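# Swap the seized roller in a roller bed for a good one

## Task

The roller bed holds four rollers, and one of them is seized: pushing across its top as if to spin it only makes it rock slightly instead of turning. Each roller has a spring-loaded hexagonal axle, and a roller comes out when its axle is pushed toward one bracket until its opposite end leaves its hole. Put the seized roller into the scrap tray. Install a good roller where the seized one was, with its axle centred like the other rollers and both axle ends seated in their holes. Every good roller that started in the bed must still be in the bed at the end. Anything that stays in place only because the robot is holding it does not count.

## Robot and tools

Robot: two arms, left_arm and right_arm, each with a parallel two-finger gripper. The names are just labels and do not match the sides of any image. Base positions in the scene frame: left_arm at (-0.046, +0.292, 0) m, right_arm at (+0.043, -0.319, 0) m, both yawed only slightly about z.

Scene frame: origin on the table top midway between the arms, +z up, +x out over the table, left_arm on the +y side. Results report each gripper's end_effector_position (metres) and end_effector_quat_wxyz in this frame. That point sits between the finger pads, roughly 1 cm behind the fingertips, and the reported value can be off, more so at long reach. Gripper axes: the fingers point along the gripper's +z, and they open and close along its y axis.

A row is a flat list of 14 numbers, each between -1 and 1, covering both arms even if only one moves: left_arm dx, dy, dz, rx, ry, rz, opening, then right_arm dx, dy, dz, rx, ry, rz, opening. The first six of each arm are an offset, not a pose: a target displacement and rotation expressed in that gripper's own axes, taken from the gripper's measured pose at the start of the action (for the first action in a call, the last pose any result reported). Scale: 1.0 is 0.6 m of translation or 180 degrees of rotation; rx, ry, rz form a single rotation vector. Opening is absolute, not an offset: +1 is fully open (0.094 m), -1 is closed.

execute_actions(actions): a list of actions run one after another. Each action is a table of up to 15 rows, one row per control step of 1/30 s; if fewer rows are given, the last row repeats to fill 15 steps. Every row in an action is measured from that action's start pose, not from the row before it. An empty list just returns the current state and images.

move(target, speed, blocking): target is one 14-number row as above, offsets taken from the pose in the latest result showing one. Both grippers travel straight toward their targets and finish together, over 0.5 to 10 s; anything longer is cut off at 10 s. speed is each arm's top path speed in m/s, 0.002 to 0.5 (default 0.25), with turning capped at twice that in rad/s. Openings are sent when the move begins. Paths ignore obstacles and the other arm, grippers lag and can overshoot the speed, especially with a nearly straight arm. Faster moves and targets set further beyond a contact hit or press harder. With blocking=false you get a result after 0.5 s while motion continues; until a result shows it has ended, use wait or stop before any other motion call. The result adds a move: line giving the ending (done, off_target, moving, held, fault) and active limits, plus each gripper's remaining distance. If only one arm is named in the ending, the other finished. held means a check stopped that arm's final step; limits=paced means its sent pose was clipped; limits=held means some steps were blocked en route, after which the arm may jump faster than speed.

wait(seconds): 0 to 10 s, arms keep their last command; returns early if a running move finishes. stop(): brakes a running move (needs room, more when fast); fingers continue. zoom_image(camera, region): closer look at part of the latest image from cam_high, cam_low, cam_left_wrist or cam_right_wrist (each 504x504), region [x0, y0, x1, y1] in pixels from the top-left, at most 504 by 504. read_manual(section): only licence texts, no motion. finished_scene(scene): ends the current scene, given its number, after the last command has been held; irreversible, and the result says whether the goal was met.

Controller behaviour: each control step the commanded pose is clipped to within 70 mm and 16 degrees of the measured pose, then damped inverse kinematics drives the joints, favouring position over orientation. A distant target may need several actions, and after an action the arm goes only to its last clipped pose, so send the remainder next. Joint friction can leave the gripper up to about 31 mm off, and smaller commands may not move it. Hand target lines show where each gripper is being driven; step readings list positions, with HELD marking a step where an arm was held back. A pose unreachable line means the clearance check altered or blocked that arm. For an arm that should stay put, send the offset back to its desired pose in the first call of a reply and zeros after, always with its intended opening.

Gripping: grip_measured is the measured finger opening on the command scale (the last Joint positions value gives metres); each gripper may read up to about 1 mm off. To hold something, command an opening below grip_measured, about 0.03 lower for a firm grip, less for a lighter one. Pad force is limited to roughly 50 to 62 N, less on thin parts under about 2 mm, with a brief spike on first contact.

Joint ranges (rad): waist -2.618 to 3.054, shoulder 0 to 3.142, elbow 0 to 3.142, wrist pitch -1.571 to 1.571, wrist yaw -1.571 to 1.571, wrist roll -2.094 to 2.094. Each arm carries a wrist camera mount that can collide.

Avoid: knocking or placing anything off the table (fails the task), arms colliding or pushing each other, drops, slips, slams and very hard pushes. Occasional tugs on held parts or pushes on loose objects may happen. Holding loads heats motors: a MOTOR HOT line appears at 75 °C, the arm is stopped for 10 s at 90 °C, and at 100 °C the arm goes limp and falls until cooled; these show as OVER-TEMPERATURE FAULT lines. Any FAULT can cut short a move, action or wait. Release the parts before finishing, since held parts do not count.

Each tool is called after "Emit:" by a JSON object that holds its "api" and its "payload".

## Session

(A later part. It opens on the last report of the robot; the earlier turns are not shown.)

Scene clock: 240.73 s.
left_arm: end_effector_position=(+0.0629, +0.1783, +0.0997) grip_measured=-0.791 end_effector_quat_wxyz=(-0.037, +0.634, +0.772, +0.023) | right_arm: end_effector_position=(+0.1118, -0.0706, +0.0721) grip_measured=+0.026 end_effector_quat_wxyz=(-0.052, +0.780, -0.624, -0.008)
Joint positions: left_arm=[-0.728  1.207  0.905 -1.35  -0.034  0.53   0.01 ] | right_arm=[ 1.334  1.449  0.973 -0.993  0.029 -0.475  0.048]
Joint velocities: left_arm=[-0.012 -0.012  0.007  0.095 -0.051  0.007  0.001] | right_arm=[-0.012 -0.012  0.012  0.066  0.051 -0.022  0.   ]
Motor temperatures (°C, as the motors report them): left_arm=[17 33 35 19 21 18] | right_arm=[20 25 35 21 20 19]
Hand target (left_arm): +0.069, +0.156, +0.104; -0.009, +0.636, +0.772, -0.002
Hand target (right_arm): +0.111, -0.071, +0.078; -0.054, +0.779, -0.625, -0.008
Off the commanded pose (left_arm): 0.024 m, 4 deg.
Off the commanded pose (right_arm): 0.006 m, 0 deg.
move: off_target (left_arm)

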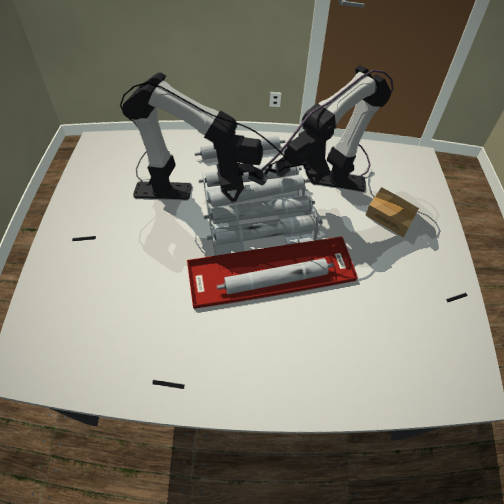

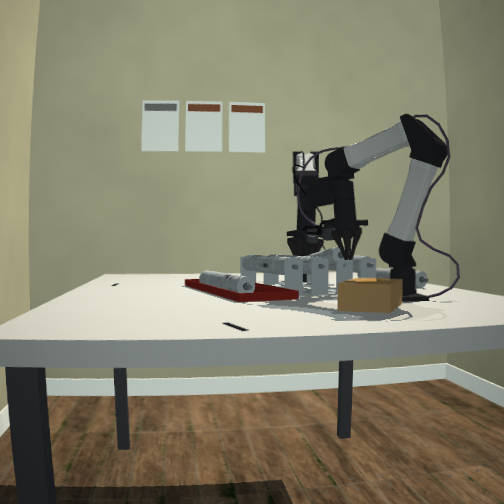

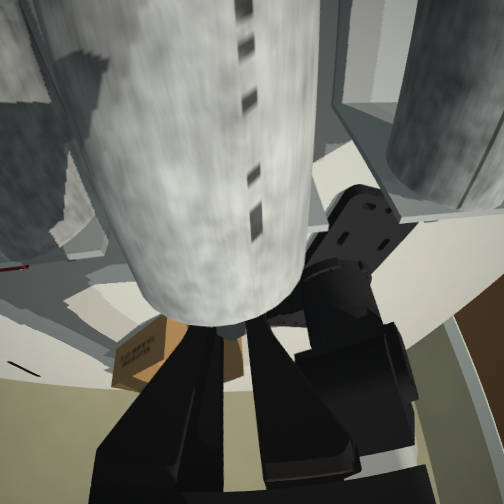

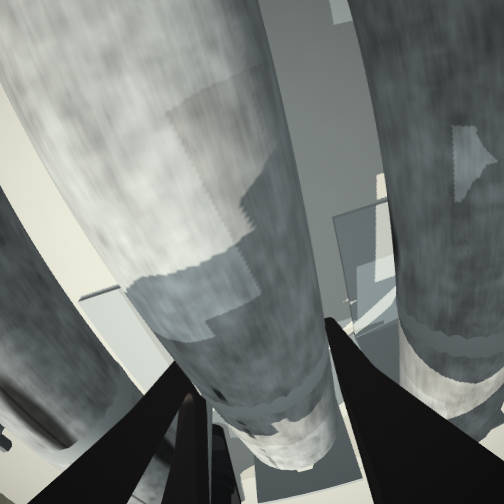

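End is probably low now; scan upward.

Emit:
{"api": "move", "payload": {"target": [-0.015,0,0,0,0,0,-1,0,-0.005,-0.07,0,0,0,-0.06], "speed": 0.008}}

Emit:
{"api": "move", "payload": {"target": [-0.04,0,0,0,0,0,-1,0,0,-0.015,0,0,0,-0.06], "speed": 0.015}}

Emit:
{"api": "zoom_image", "payload": {"camera": "cam_high", "region": [180,150,340,230]}}

Scene clock: 249.33 s.
left_arm: end_effector_position=(+0.0610, +0.1809, +0.0985) grip_measured=-0.791 end_effector_quat_wxyz=(-0.048, +0.635, +0.771, +0.030) | right_arm: end_effector_position=(+0.1098, -0.0712, +0.0911) grip_measured=+0.026 end_effector_quat_wxyz=(-0.040, +0.781, -0.623, -0.008)
Joint positions: left_arm=[-0.737  1.218  0.905 -1.363 -0.044  0.522  0.01 ] | right_arm=[ 1.334  1.45   1.053 -1.093  0.018 -0.478  0.048]
Joint velocities: left_arm=[-0.002  0.002 -0.002 -0.022 -0.037 -0.037  0.001] | right_arm=[ 0.002 -0.002 -0.007 -0.081 -0.007  0.037 -0.   ]
Motor temperatures (°C, as the motors report them): left_arm=[17 33 35 19 21 18] | right_arm=[20 26 36 21 20 19]
Hand target (left_arm): +0.064, +0.170, +0.099; -0.038, +0.634, +0.772, +0.023
Hand target (right_arm): +0.112, -0.073, +0.113; -0.053, +0.780, -0.624, -0.008
Off the commanded pose (left_arm): 0.012 m, 2 deg.
Off the commanded pose (right_arm): 0.023 m, 1 deg.
move: off_target (left_arm, right_arm)

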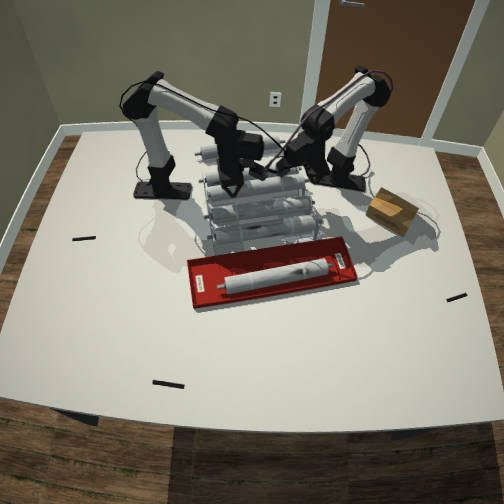

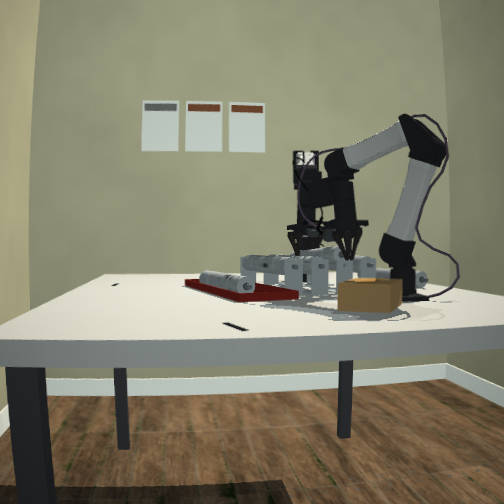

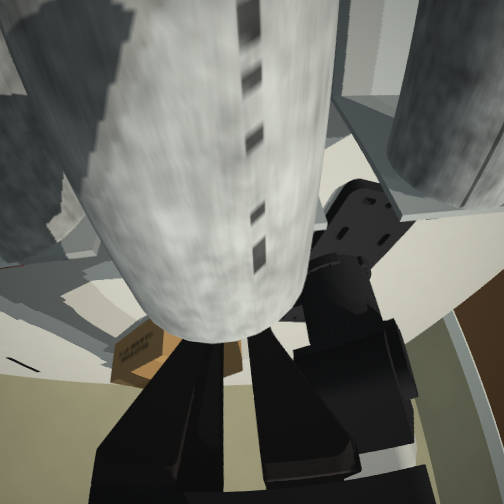

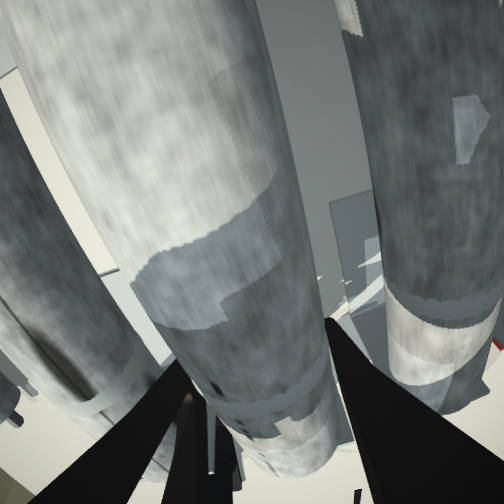

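Scene clock: 251.17 s.
left_arm: end_effector_position=(+0.0593, +0.1808, +0.0955) grip_measured=-0.791 end_effector_quat_wxyz=(-0.077, +0.633, +0.768, +0.053) | right_arm: end_effector_position=(+0.1094, -0.0711, +0.0901) grip_measured=+0.026 end_effector_quat_wxyz=(-0.038, +0.782, -0.622, -0.008)
Joint positions: left_arm=[-0.776  1.283  0.926 -1.387 -0.072  0.479  0.01 ] | right_arm=[ 1.334  1.454  1.053 -1.093  0.016 -0.481  0.048]
Joint velocities: left_arm=[-0.002 -0.012  0.007  0.007 -0.037  0.007 -0.001] | right_arm=[-0.027 -0.002 -0.002 -0.095  0.007  0.007  0.001]
Motor temperatures (°C, as the motors report them): left_arm=[17 33 36 19 21 18] | right_arm=[20 26 36 21 20 19]
Hand target (left_arm): +0.065, +0.158, +0.096; -0.049, +0.635, +0.770, +0.029
Hand target (right_arm): +0.109, -0.072, +0.100; -0.041, +0.781, -0.623, -0.008
Off the commanded pose (left_arm): 0.024 m, 4 deg.
Off the commanded pose (right_arm): 0.010 m, 0 deg.
move: off_target (left_arm)

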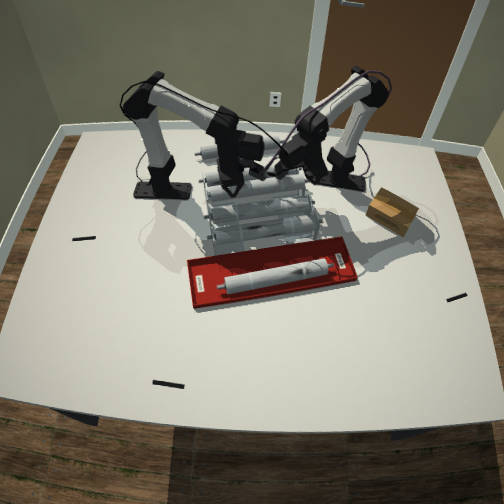

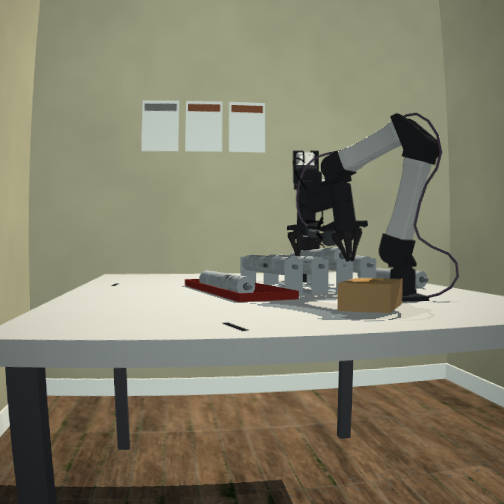

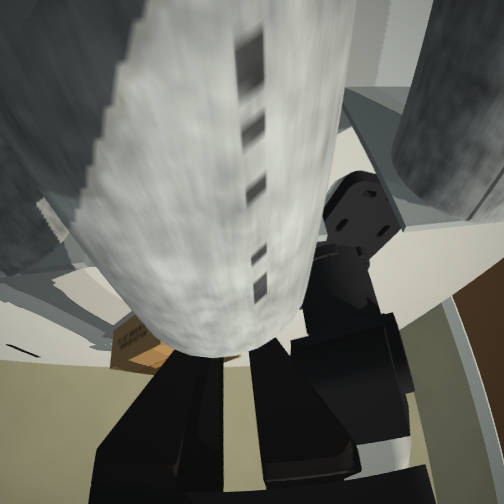

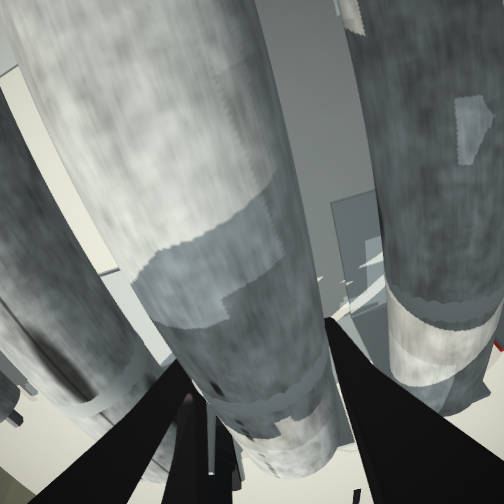

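Region (180, 150, 340, 230) of cam_high's 504x504 image, scaled by 3.150, with more detail than that image has.

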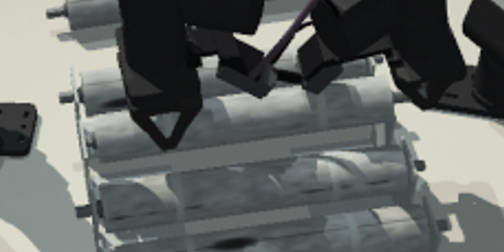

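Emit:
{"api": "move", "payload": {"target": [0.04,0,0,0,-0.04,0,-1,0,-0.02,-0.02,0,0,0,-0.06], "speed": 0.015}}

Emit:
{"api": "move", "payload": {"target": [-0.03,0,0,0,0,0,-1,0,0,0.045,0,0,0,-0.06], "speed": 0.006}}

Emit:
{"api": "zoom_image", "payload": {"camera": "cam_high", "region": [180,150,340,230]}}

Scene clock: 258.33 s.
left_arm: end_effector_position=(+0.0641, +0.1817, +0.1022) grip_measured=-0.791 end_effector_quat_wxyz=(+0.001, +0.637, +0.771, -0.006) | right_arm: end_effector_position=(+0.1141, -0.0702, +0.0931) grip_measured=+0.026 end_effector_quat_wxyz=(-0.032, +0.784, -0.620, -0.015)
Joint positions: left_arm=[-0.656  1.114  0.864 -1.319  0.013  0.607  0.01 ] | right_arm=[ 1.305  1.467  1.076 -1.11  -0.004 -0.514  0.048]
Joint velocities: left_arm=[ 0.002  0.012 -0.002  0.037 -0.037 -0.066 -0.   ] | right_arm=[ 0.002  0.002 -0.022  0.037  0.007 -0.022  0.   ]
Motor temperatures (°C, as the motors report them): left_arm=[17 33 35 19 21 18] | right_arm=[20 26 36 21 20 19]
Hand target (left_arm): +0.055, +0.203, +0.101; -0.028, +0.636, +0.771, +0.014
Hand target (right_arm): +0.120, -0.069, +0.103; -0.039, +0.782, -0.622, -0.008
Off the commanded pose (left_arm): 0.024 m, 4 deg.
Off the commanded pose (right_arm): 0.012 m, 1 deg.
move: off_target (left_arm, right_arm)

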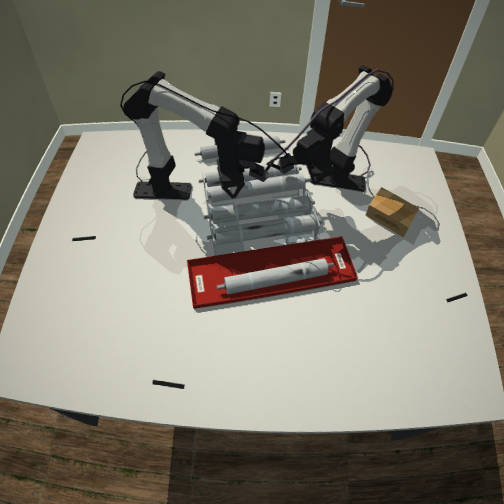

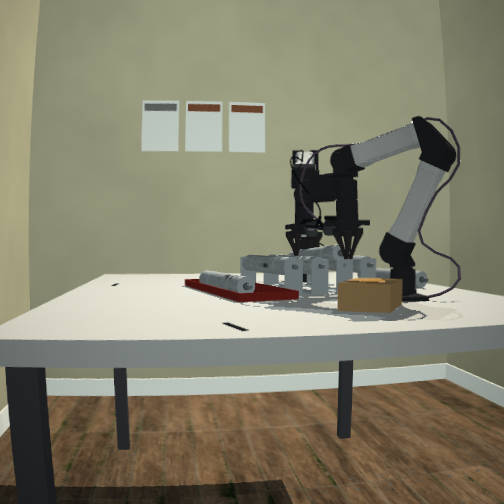

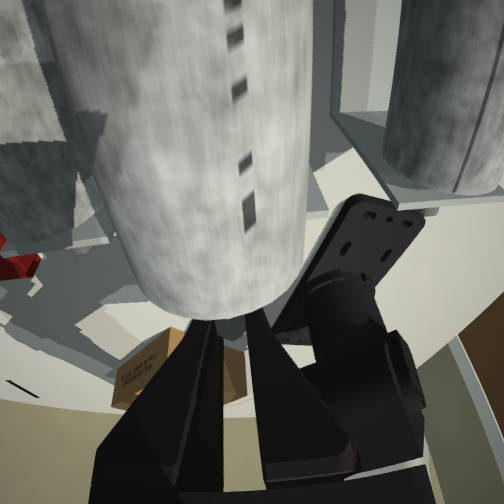

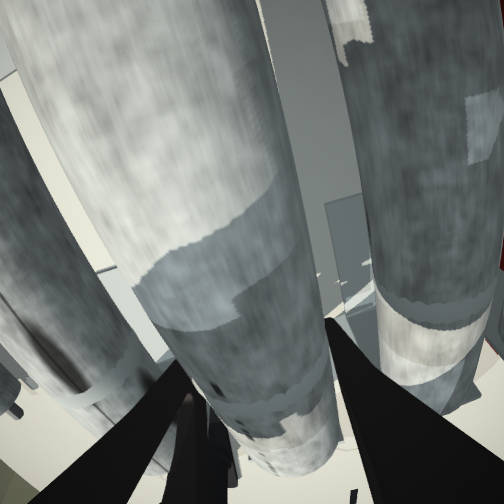

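Scene clock: 263.17 s.
left_arm: end_effector_position=(+0.0627, +0.1791, +0.0973) grip_measured=-0.791 end_effector_quat_wxyz=(-0.019, +0.635, +0.772, +0.008) | right_arm: end_effector_position=(+0.1129, -0.0705, +0.0748) grip_measured=+0.026 end_effector_quat_wxyz=(-0.030, +0.784, -0.620, -0.018)
Joint positions: left_arm=[-0.699  1.162  0.871 -1.319 -0.01   0.561  0.01 ] | right_arm=[ 1.305  1.478  1.013 -1.036 -0.01  -0.514  0.048]
Joint velocities: left_arm=[-0.002 -0.012  0.012 -0.037 -0.037  0.037 -0.   ] | right_arm=[ 0.002  0.007 -0.012 -0.022 -0.037  0.037 -0.   ]
Motor temperatures (°C, as the motors report them): left_arm=[17 32 36 19 21 18] | right_arm=[20 25 36 21 20 19]
Hand target (left_arm): +0.067, +0.164, +0.102; +0.000, +0.637, +0.771, -0.007
Hand target (right_arm): +0.115, -0.069, +0.067; -0.032, +0.784, -0.620, -0.015
Off the commanded pose (left_arm): 0.017 m, 3 deg.
Off the commanded pose (right_arm): 0.009 m, 0 deg.
move: off_target (left_arm)

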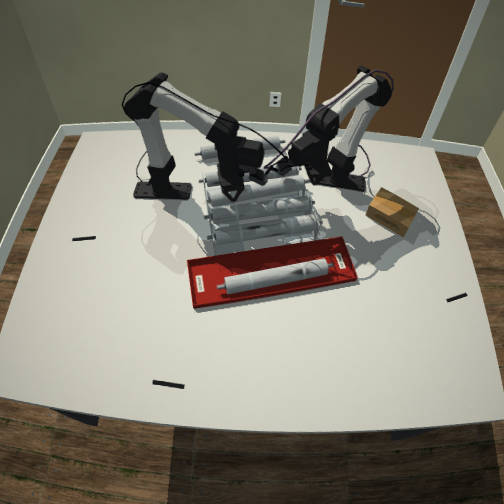

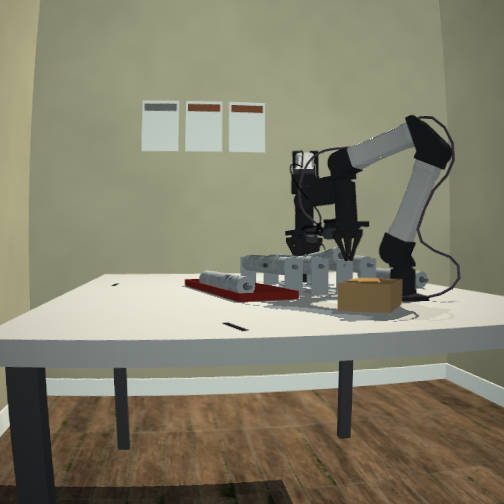

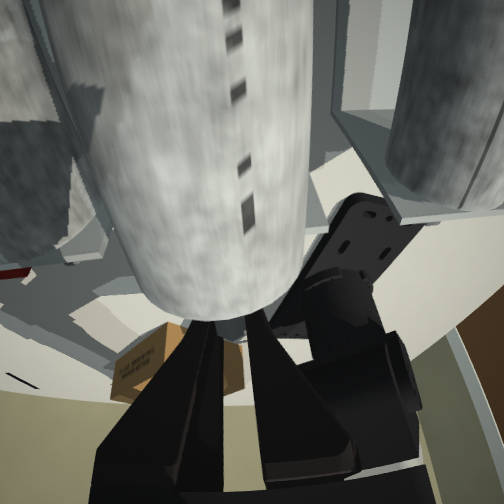

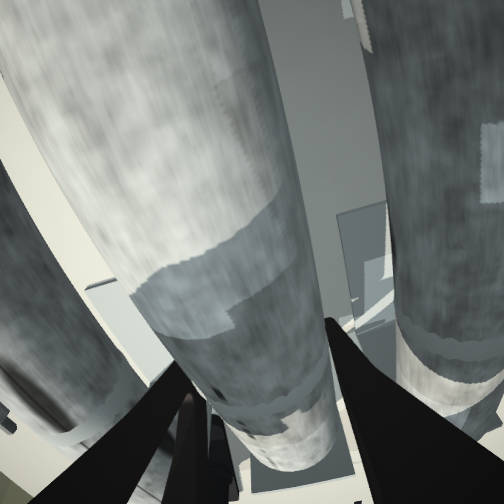

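Region (180, 150, 340, 230) of cam_high's 504x504 image, scaled by 3.150, with more detail than that image has.

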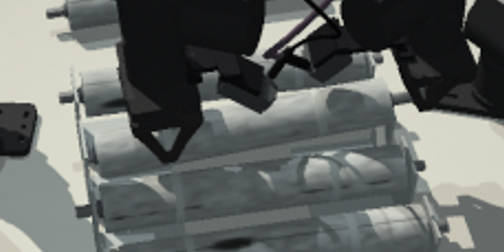

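Emit:
{"api": "move", "payload": {"target": [-0.03,0,0,0.06,0,0,-1,0,0,-0.01,0,0,0,-0.06], "speed": 0.02}}

Emit:
{"api": "move", "payload": {"target": [-0.03,0,0,-0.12,0,0,-1,0,0,-0.01,0,0,0,-0.06], "speed": 0.02}}

Emit:
{"api": "zoom_image", "payload": {"camera": "cam_high", "region": [180,150,340,230]}}

Scene clock: 271.00 s.
left_arm: end_effector_position=(+0.0618, +0.1798, +0.0968) grip_measured=-0.791 end_effector_quat_wxyz=(-0.095, +0.630, +0.770, -0.033) | right_arm: end_effector_position=(+0.1123, -0.0709, +0.0747) grip_measured=+0.026 end_effector_quat_wxyz=(-0.029, +0.783, -0.621, -0.019)
Joint positions: left_arm=[-0.609  1.308  0.946 -1.398  0.073  0.652  0.01 ] | right_arm=[ 1.305  1.478  1.013 -1.037 -0.013 -0.512  0.048]
Joint velocities: left_arm=[-0.022  0.002 -0.022  0.037 -0.007 -0.022 -0.   ] | right_arm=[-0.007  0.007 -0.022 -0.022  0.051 -0.037  0.   ]
Motor temperatures (°C, as the motors report them): left_arm=[17 32 36 19 21 18] | right_arm=[20 25 35 21 19 19]
Hand target (left_arm): +0.067, +0.163, +0.097; -0.077, +0.631, +0.769, -0.064
Hand target (right_arm): +0.113, -0.071, +0.081; -0.030, +0.784, -0.620, -0.018
Off the commanded pose (left_arm): 0.019 m, 4 deg.
Off the commanded pose (right_arm): 0.006 m, 0 deg.
move: off_target (left_arm)

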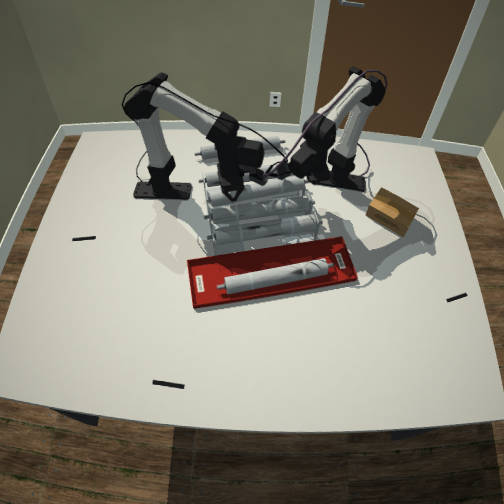

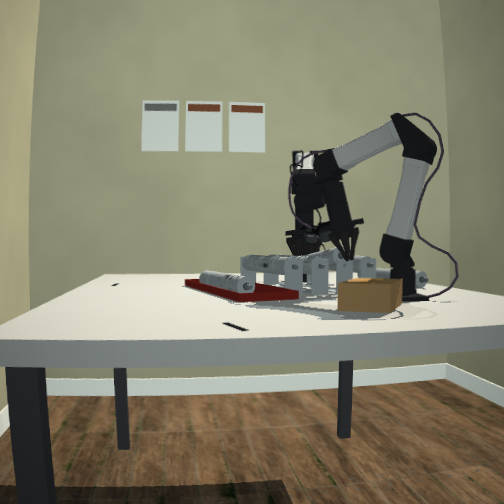

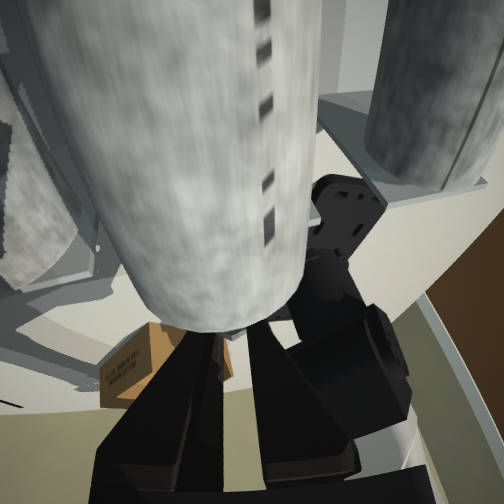

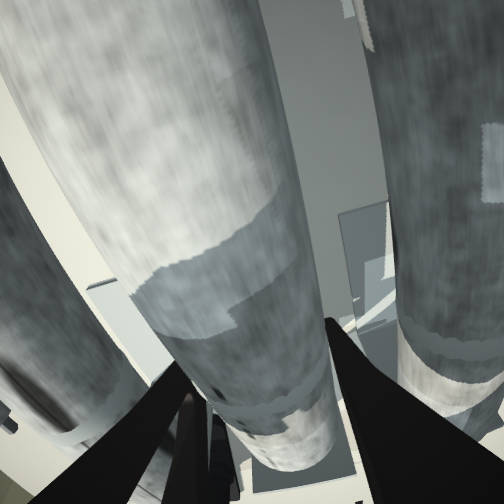

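Scene clock: 280.63 s.
left_arm: end_effector_position=(+0.0615, +0.1795, +0.0978) grip_measured=-0.791 end_effector_quat_wxyz=(-0.014, +0.632, +0.763, +0.135) | right_arm: end_effector_position=(+0.1132, -0.0708, +0.0747) grip_measured=+0.026 end_effector_quat_wxyz=(-0.030, +0.785, -0.619, -0.017)
Joint positions: left_arm=[-0.957  1.226  0.886 -1.36  -0.24   0.295  0.01 ] | right_arm=[ 1.305  1.478  1.013 -1.036 -0.008 -0.518  0.048]
Joint velocities: left_arm=[-0.002 -0.007 -0.007  0.037  0.051 -0.022 -0.   ] | right_arm=[ 0.007 -0.002 -0.007 -0.066  0.022  0.037 -0.001]
Motor temperatures (°C, as the motors report them): left_arm=[17 32 35 19 21 18] | right_arm=[20 25 35 21 19 19]
Hand target (left_arm): +0.063, +0.162, +0.096; +0.021, +0.638, +0.762, +0.109
Hand target (right_arm): +0.112, -0.071, +0.081; -0.029, +0.783, -0.621, -0.019
Off the commanded pose (left_arm): 0.018 m, 5 deg.
Off the commanded pose (right_arm): 0.006 m, 0 deg.
move: off_target (left_arm)

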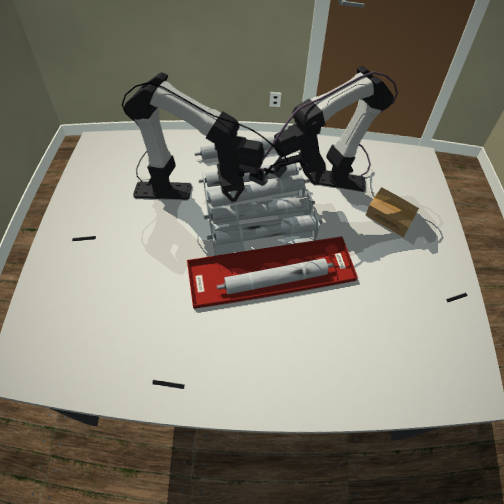

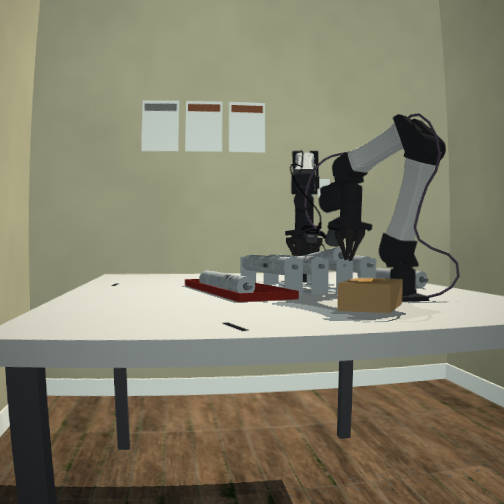

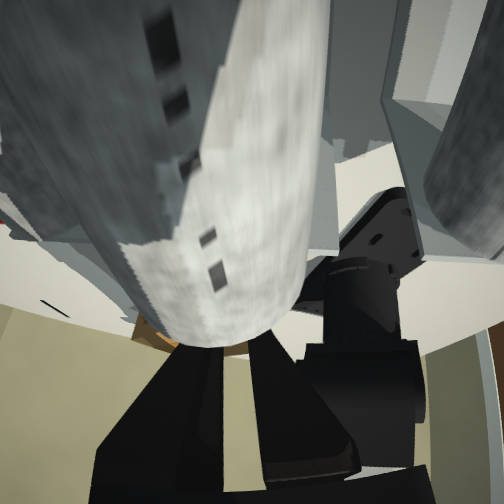

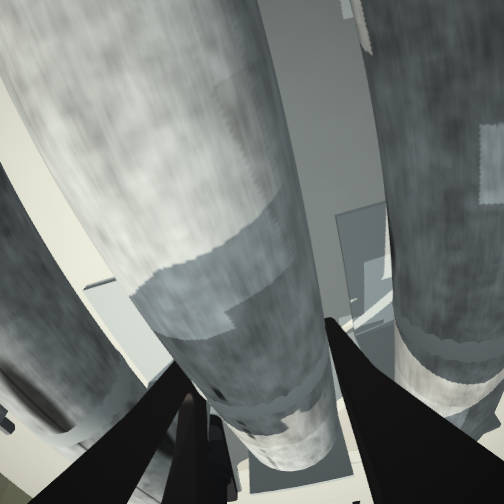

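Region (180, 150, 340, 230) of cam_high's 504x504 image, scaled by 3.150, with more detail than that image has.

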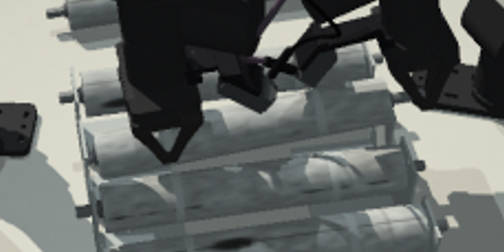

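Emit:
{"api": "move", "payload": {"target": [0,0,0,0.06,-0.04,0,-1,0,0,-0.01,0,0,0,-0.06], "speed": 0.04}}

Emit:
{"api": "move", "payload": {"target": [-0.03,0,0,0,0,0,-1,0,0,0.04,0,0,0,-0.06], "speed": 0.006}}

Emit:
{"api": "zoom_image", "payload": {"camera": "cam_high", "region": [180,150,340,230]}}

Scene clock: 286.73 s.
left_arm: end_effector_position=(+0.0615, +0.1798, +0.0972) grip_measured=-0.791 end_effector_quat_wxyz=(-0.032, +0.635, +0.771, +0.030) | right_arm: end_effector_position=(+0.1127, -0.0707, +0.0747) grip_measured=+0.026 end_effector_quat_wxyz=(-0.030, +0.785, -0.619, -0.018)
Joint positions: left_arm=[-0.743  1.191  0.885 -1.339 -0.048  0.515  0.01 ] | right_arm=[ 1.305  1.478  1.013 -1.036 -0.011 -0.517  0.048]
Joint velocities: left_arm=[-0.017 -0.002  0.007 -0.066 -0.037  0.081  0.001] | right_arm=[-0.012 -0.002 -0.012 -0.037  0.022 -0.022  0.   ]
Motor temperatures (°C, as the motors report them): left_arm=[17 32 35 19 21 18] | right_arm=[20 26 35 21 19 19]
Hand target (left_arm): +0.063, +0.180, +0.098; -0.023, +0.635, +0.771, +0.025
Hand target (right_arm): +0.113, -0.071, +0.081; -0.031, +0.785, -0.619, -0.017
Off the commanded pose (left_arm): 0.001 m, 1 deg.
Off the commanded pose (right_arm): 0.006 m, 0 deg.
move: done

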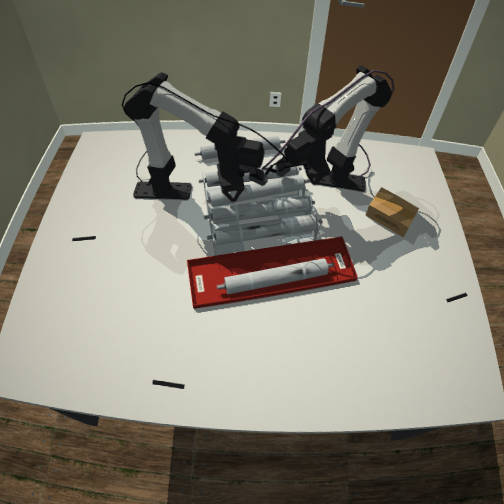

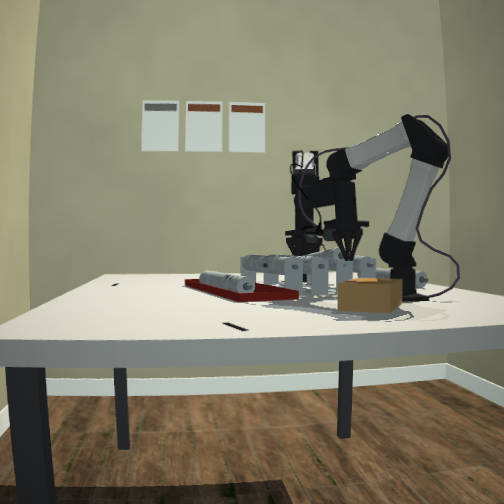

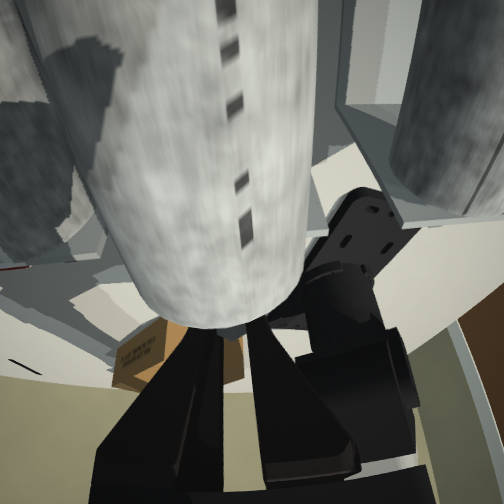

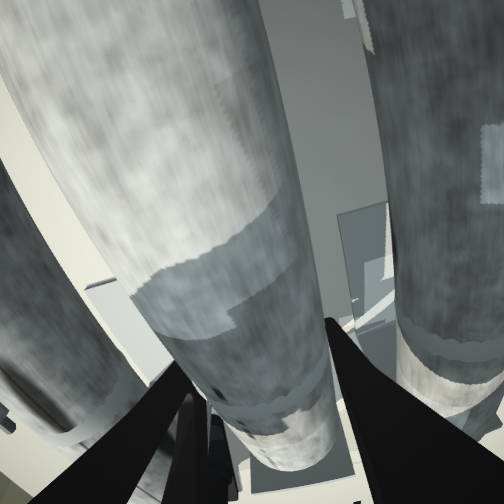

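Scene clock: 290.97 s.
left_arm: end_effector_position=(+0.0620, +0.1771, +0.0982) grip_measured=-0.791 end_effector_quat_wxyz=(-0.044, +0.634, +0.771, +0.044) | right_arm: end_effector_position=(+0.1129, -0.0701, +0.0624) grip_measured=+0.026 end_effector_quat_wxyz=(-0.032, +0.785, -0.619, -0.019)
Joint positions: left_arm=[-0.775  1.231  0.911 -1.356 -0.069  0.481  0.01 ] | right_arm=[ 1.305  1.489  0.972 -0.981 -0.011 -0.517  0.048]
Joint velocities: left_arm=[ 0.007  0.002  0.022 -0.037  0.051 -0.11   0.001] | right_arm=[ 0.002 -0.007  0.027  0.022  0.007 -0.037  0.   ]
Motor temperatures (°C, as the motors report them): left_arm=[17 32 35 19 21 18] | right_arm=[20 25 35 21 19 19]
Hand target (left_arm): +0.065, +0.163, +0.096; -0.032, +0.635, +0.771, +0.029
Hand target (right_arm): +0.113, -0.070, +0.051; -0.030, +0.785, -0.619, -0.018
Off the commanded pose (left_arm): 0.015 m, 2 deg.
Off the commanded pose (right_arm): 0.012 m, 0 deg.
move: off_target (left_arm, right_arm)

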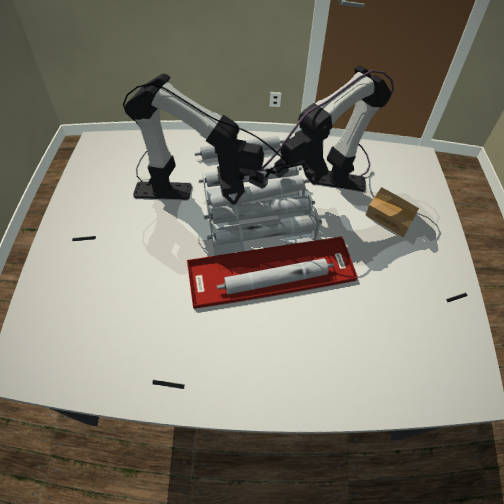

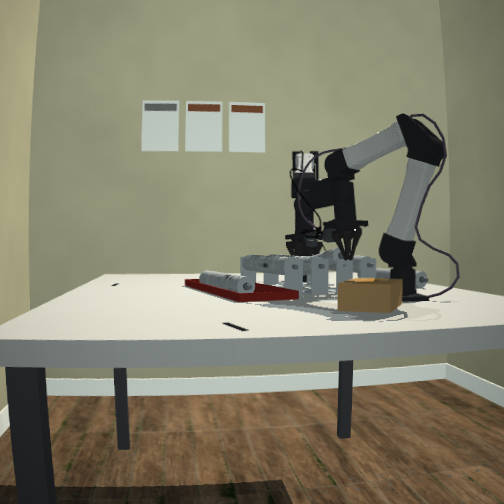

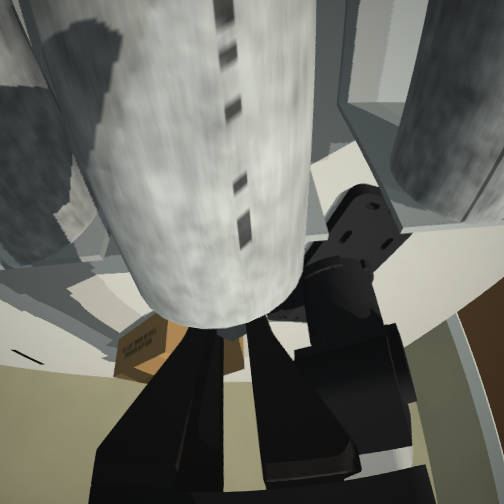

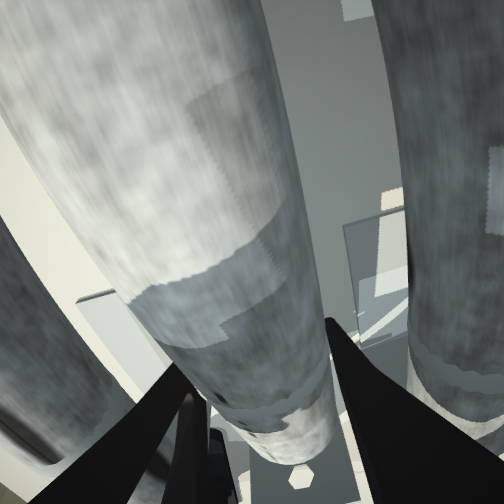

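Region (180, 150, 340, 230) of cam_high's 504x504 image, scaled by 3.150, with more detail than that image has.

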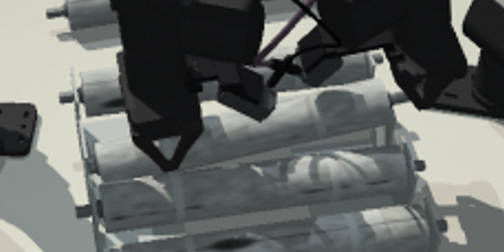

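Emit:
{"api": "move", "payload": {"target": [0.03,0,0,0,0,0,-0.3,0,-0.008,-0.075,0,0,0,-0.06], "speed": 0.005}}

Emit:
{"api": "zoom_image", "payload": {"camera": "cam_high", "region": [180,150,340,230]}}

Scene clock: 302.77 s.
left_arm: end_effector_position=(+0.0638, +0.1843, +0.1045) grip_measured=-0.301 end_effector_quat_wxyz=(-0.033, +0.634, +0.772, +0.041) | right_arm: end_effector_position=(+0.1133, -0.0739, +0.0847) grip_measured=+0.026 end_effector_quat_wxyz=(-0.015, +0.787, -0.617, -0.013)
Joint positions: left_arm=[-0.736  1.188  0.911 -1.374 -0.069  0.519  0.033] | right_arm=[ 1.297  1.489  1.065 -1.11  -0.013 -0.53   0.048]
Joint velocities: left_arm=[-0.027 -0.012  0.007  0.022  0.007  0.051 -0.001] | right_arm=[-0.007  0.002  0.007 -0.022 -0.007 -0.037  0.   ]
Motor temperatures (°C, as the motors report them): left_arm=[17 32 35 19 21 18] | right_arm=[20 26 36 21 19 19]
Hand target (left_arm): +0.059, +0.194, +0.101; -0.044, +0.634, +0.771, +0.045
Hand target (right_arm): +0.116, -0.072, +0.106; -0.032, +0.785, -0.619, -0.019
Off the commanded pose (left_arm): 0.012 m, 1 deg.
Off the commanded pose (right_arm): 0.023 m, 2 deg.
move: off_target (left_arm, right_arm)

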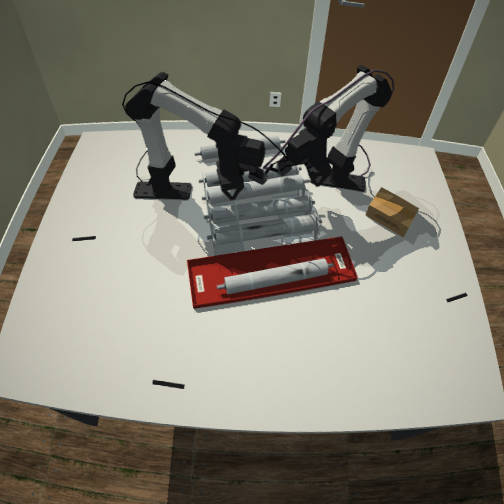

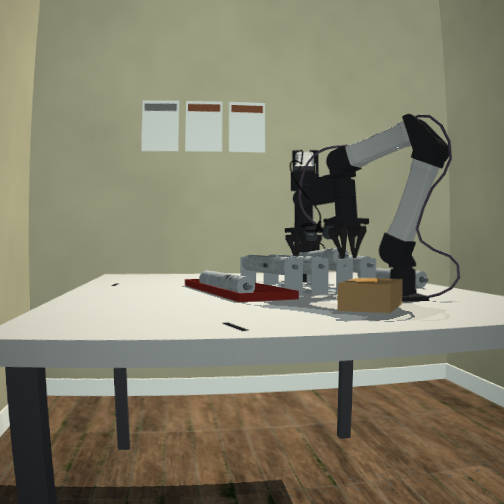

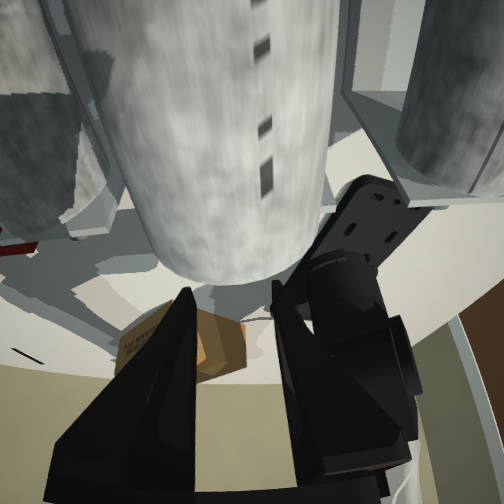

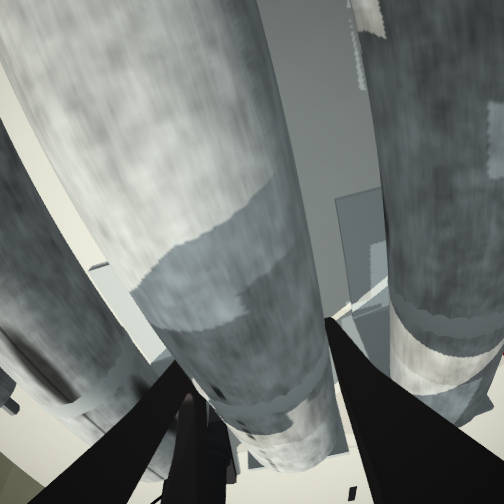

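Region (180, 150, 340, 230) of cam_high's 504x504 image, scaled by 3.150, with more detail than that image has.

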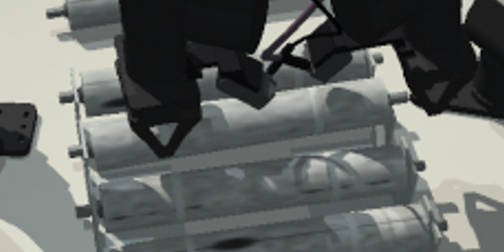

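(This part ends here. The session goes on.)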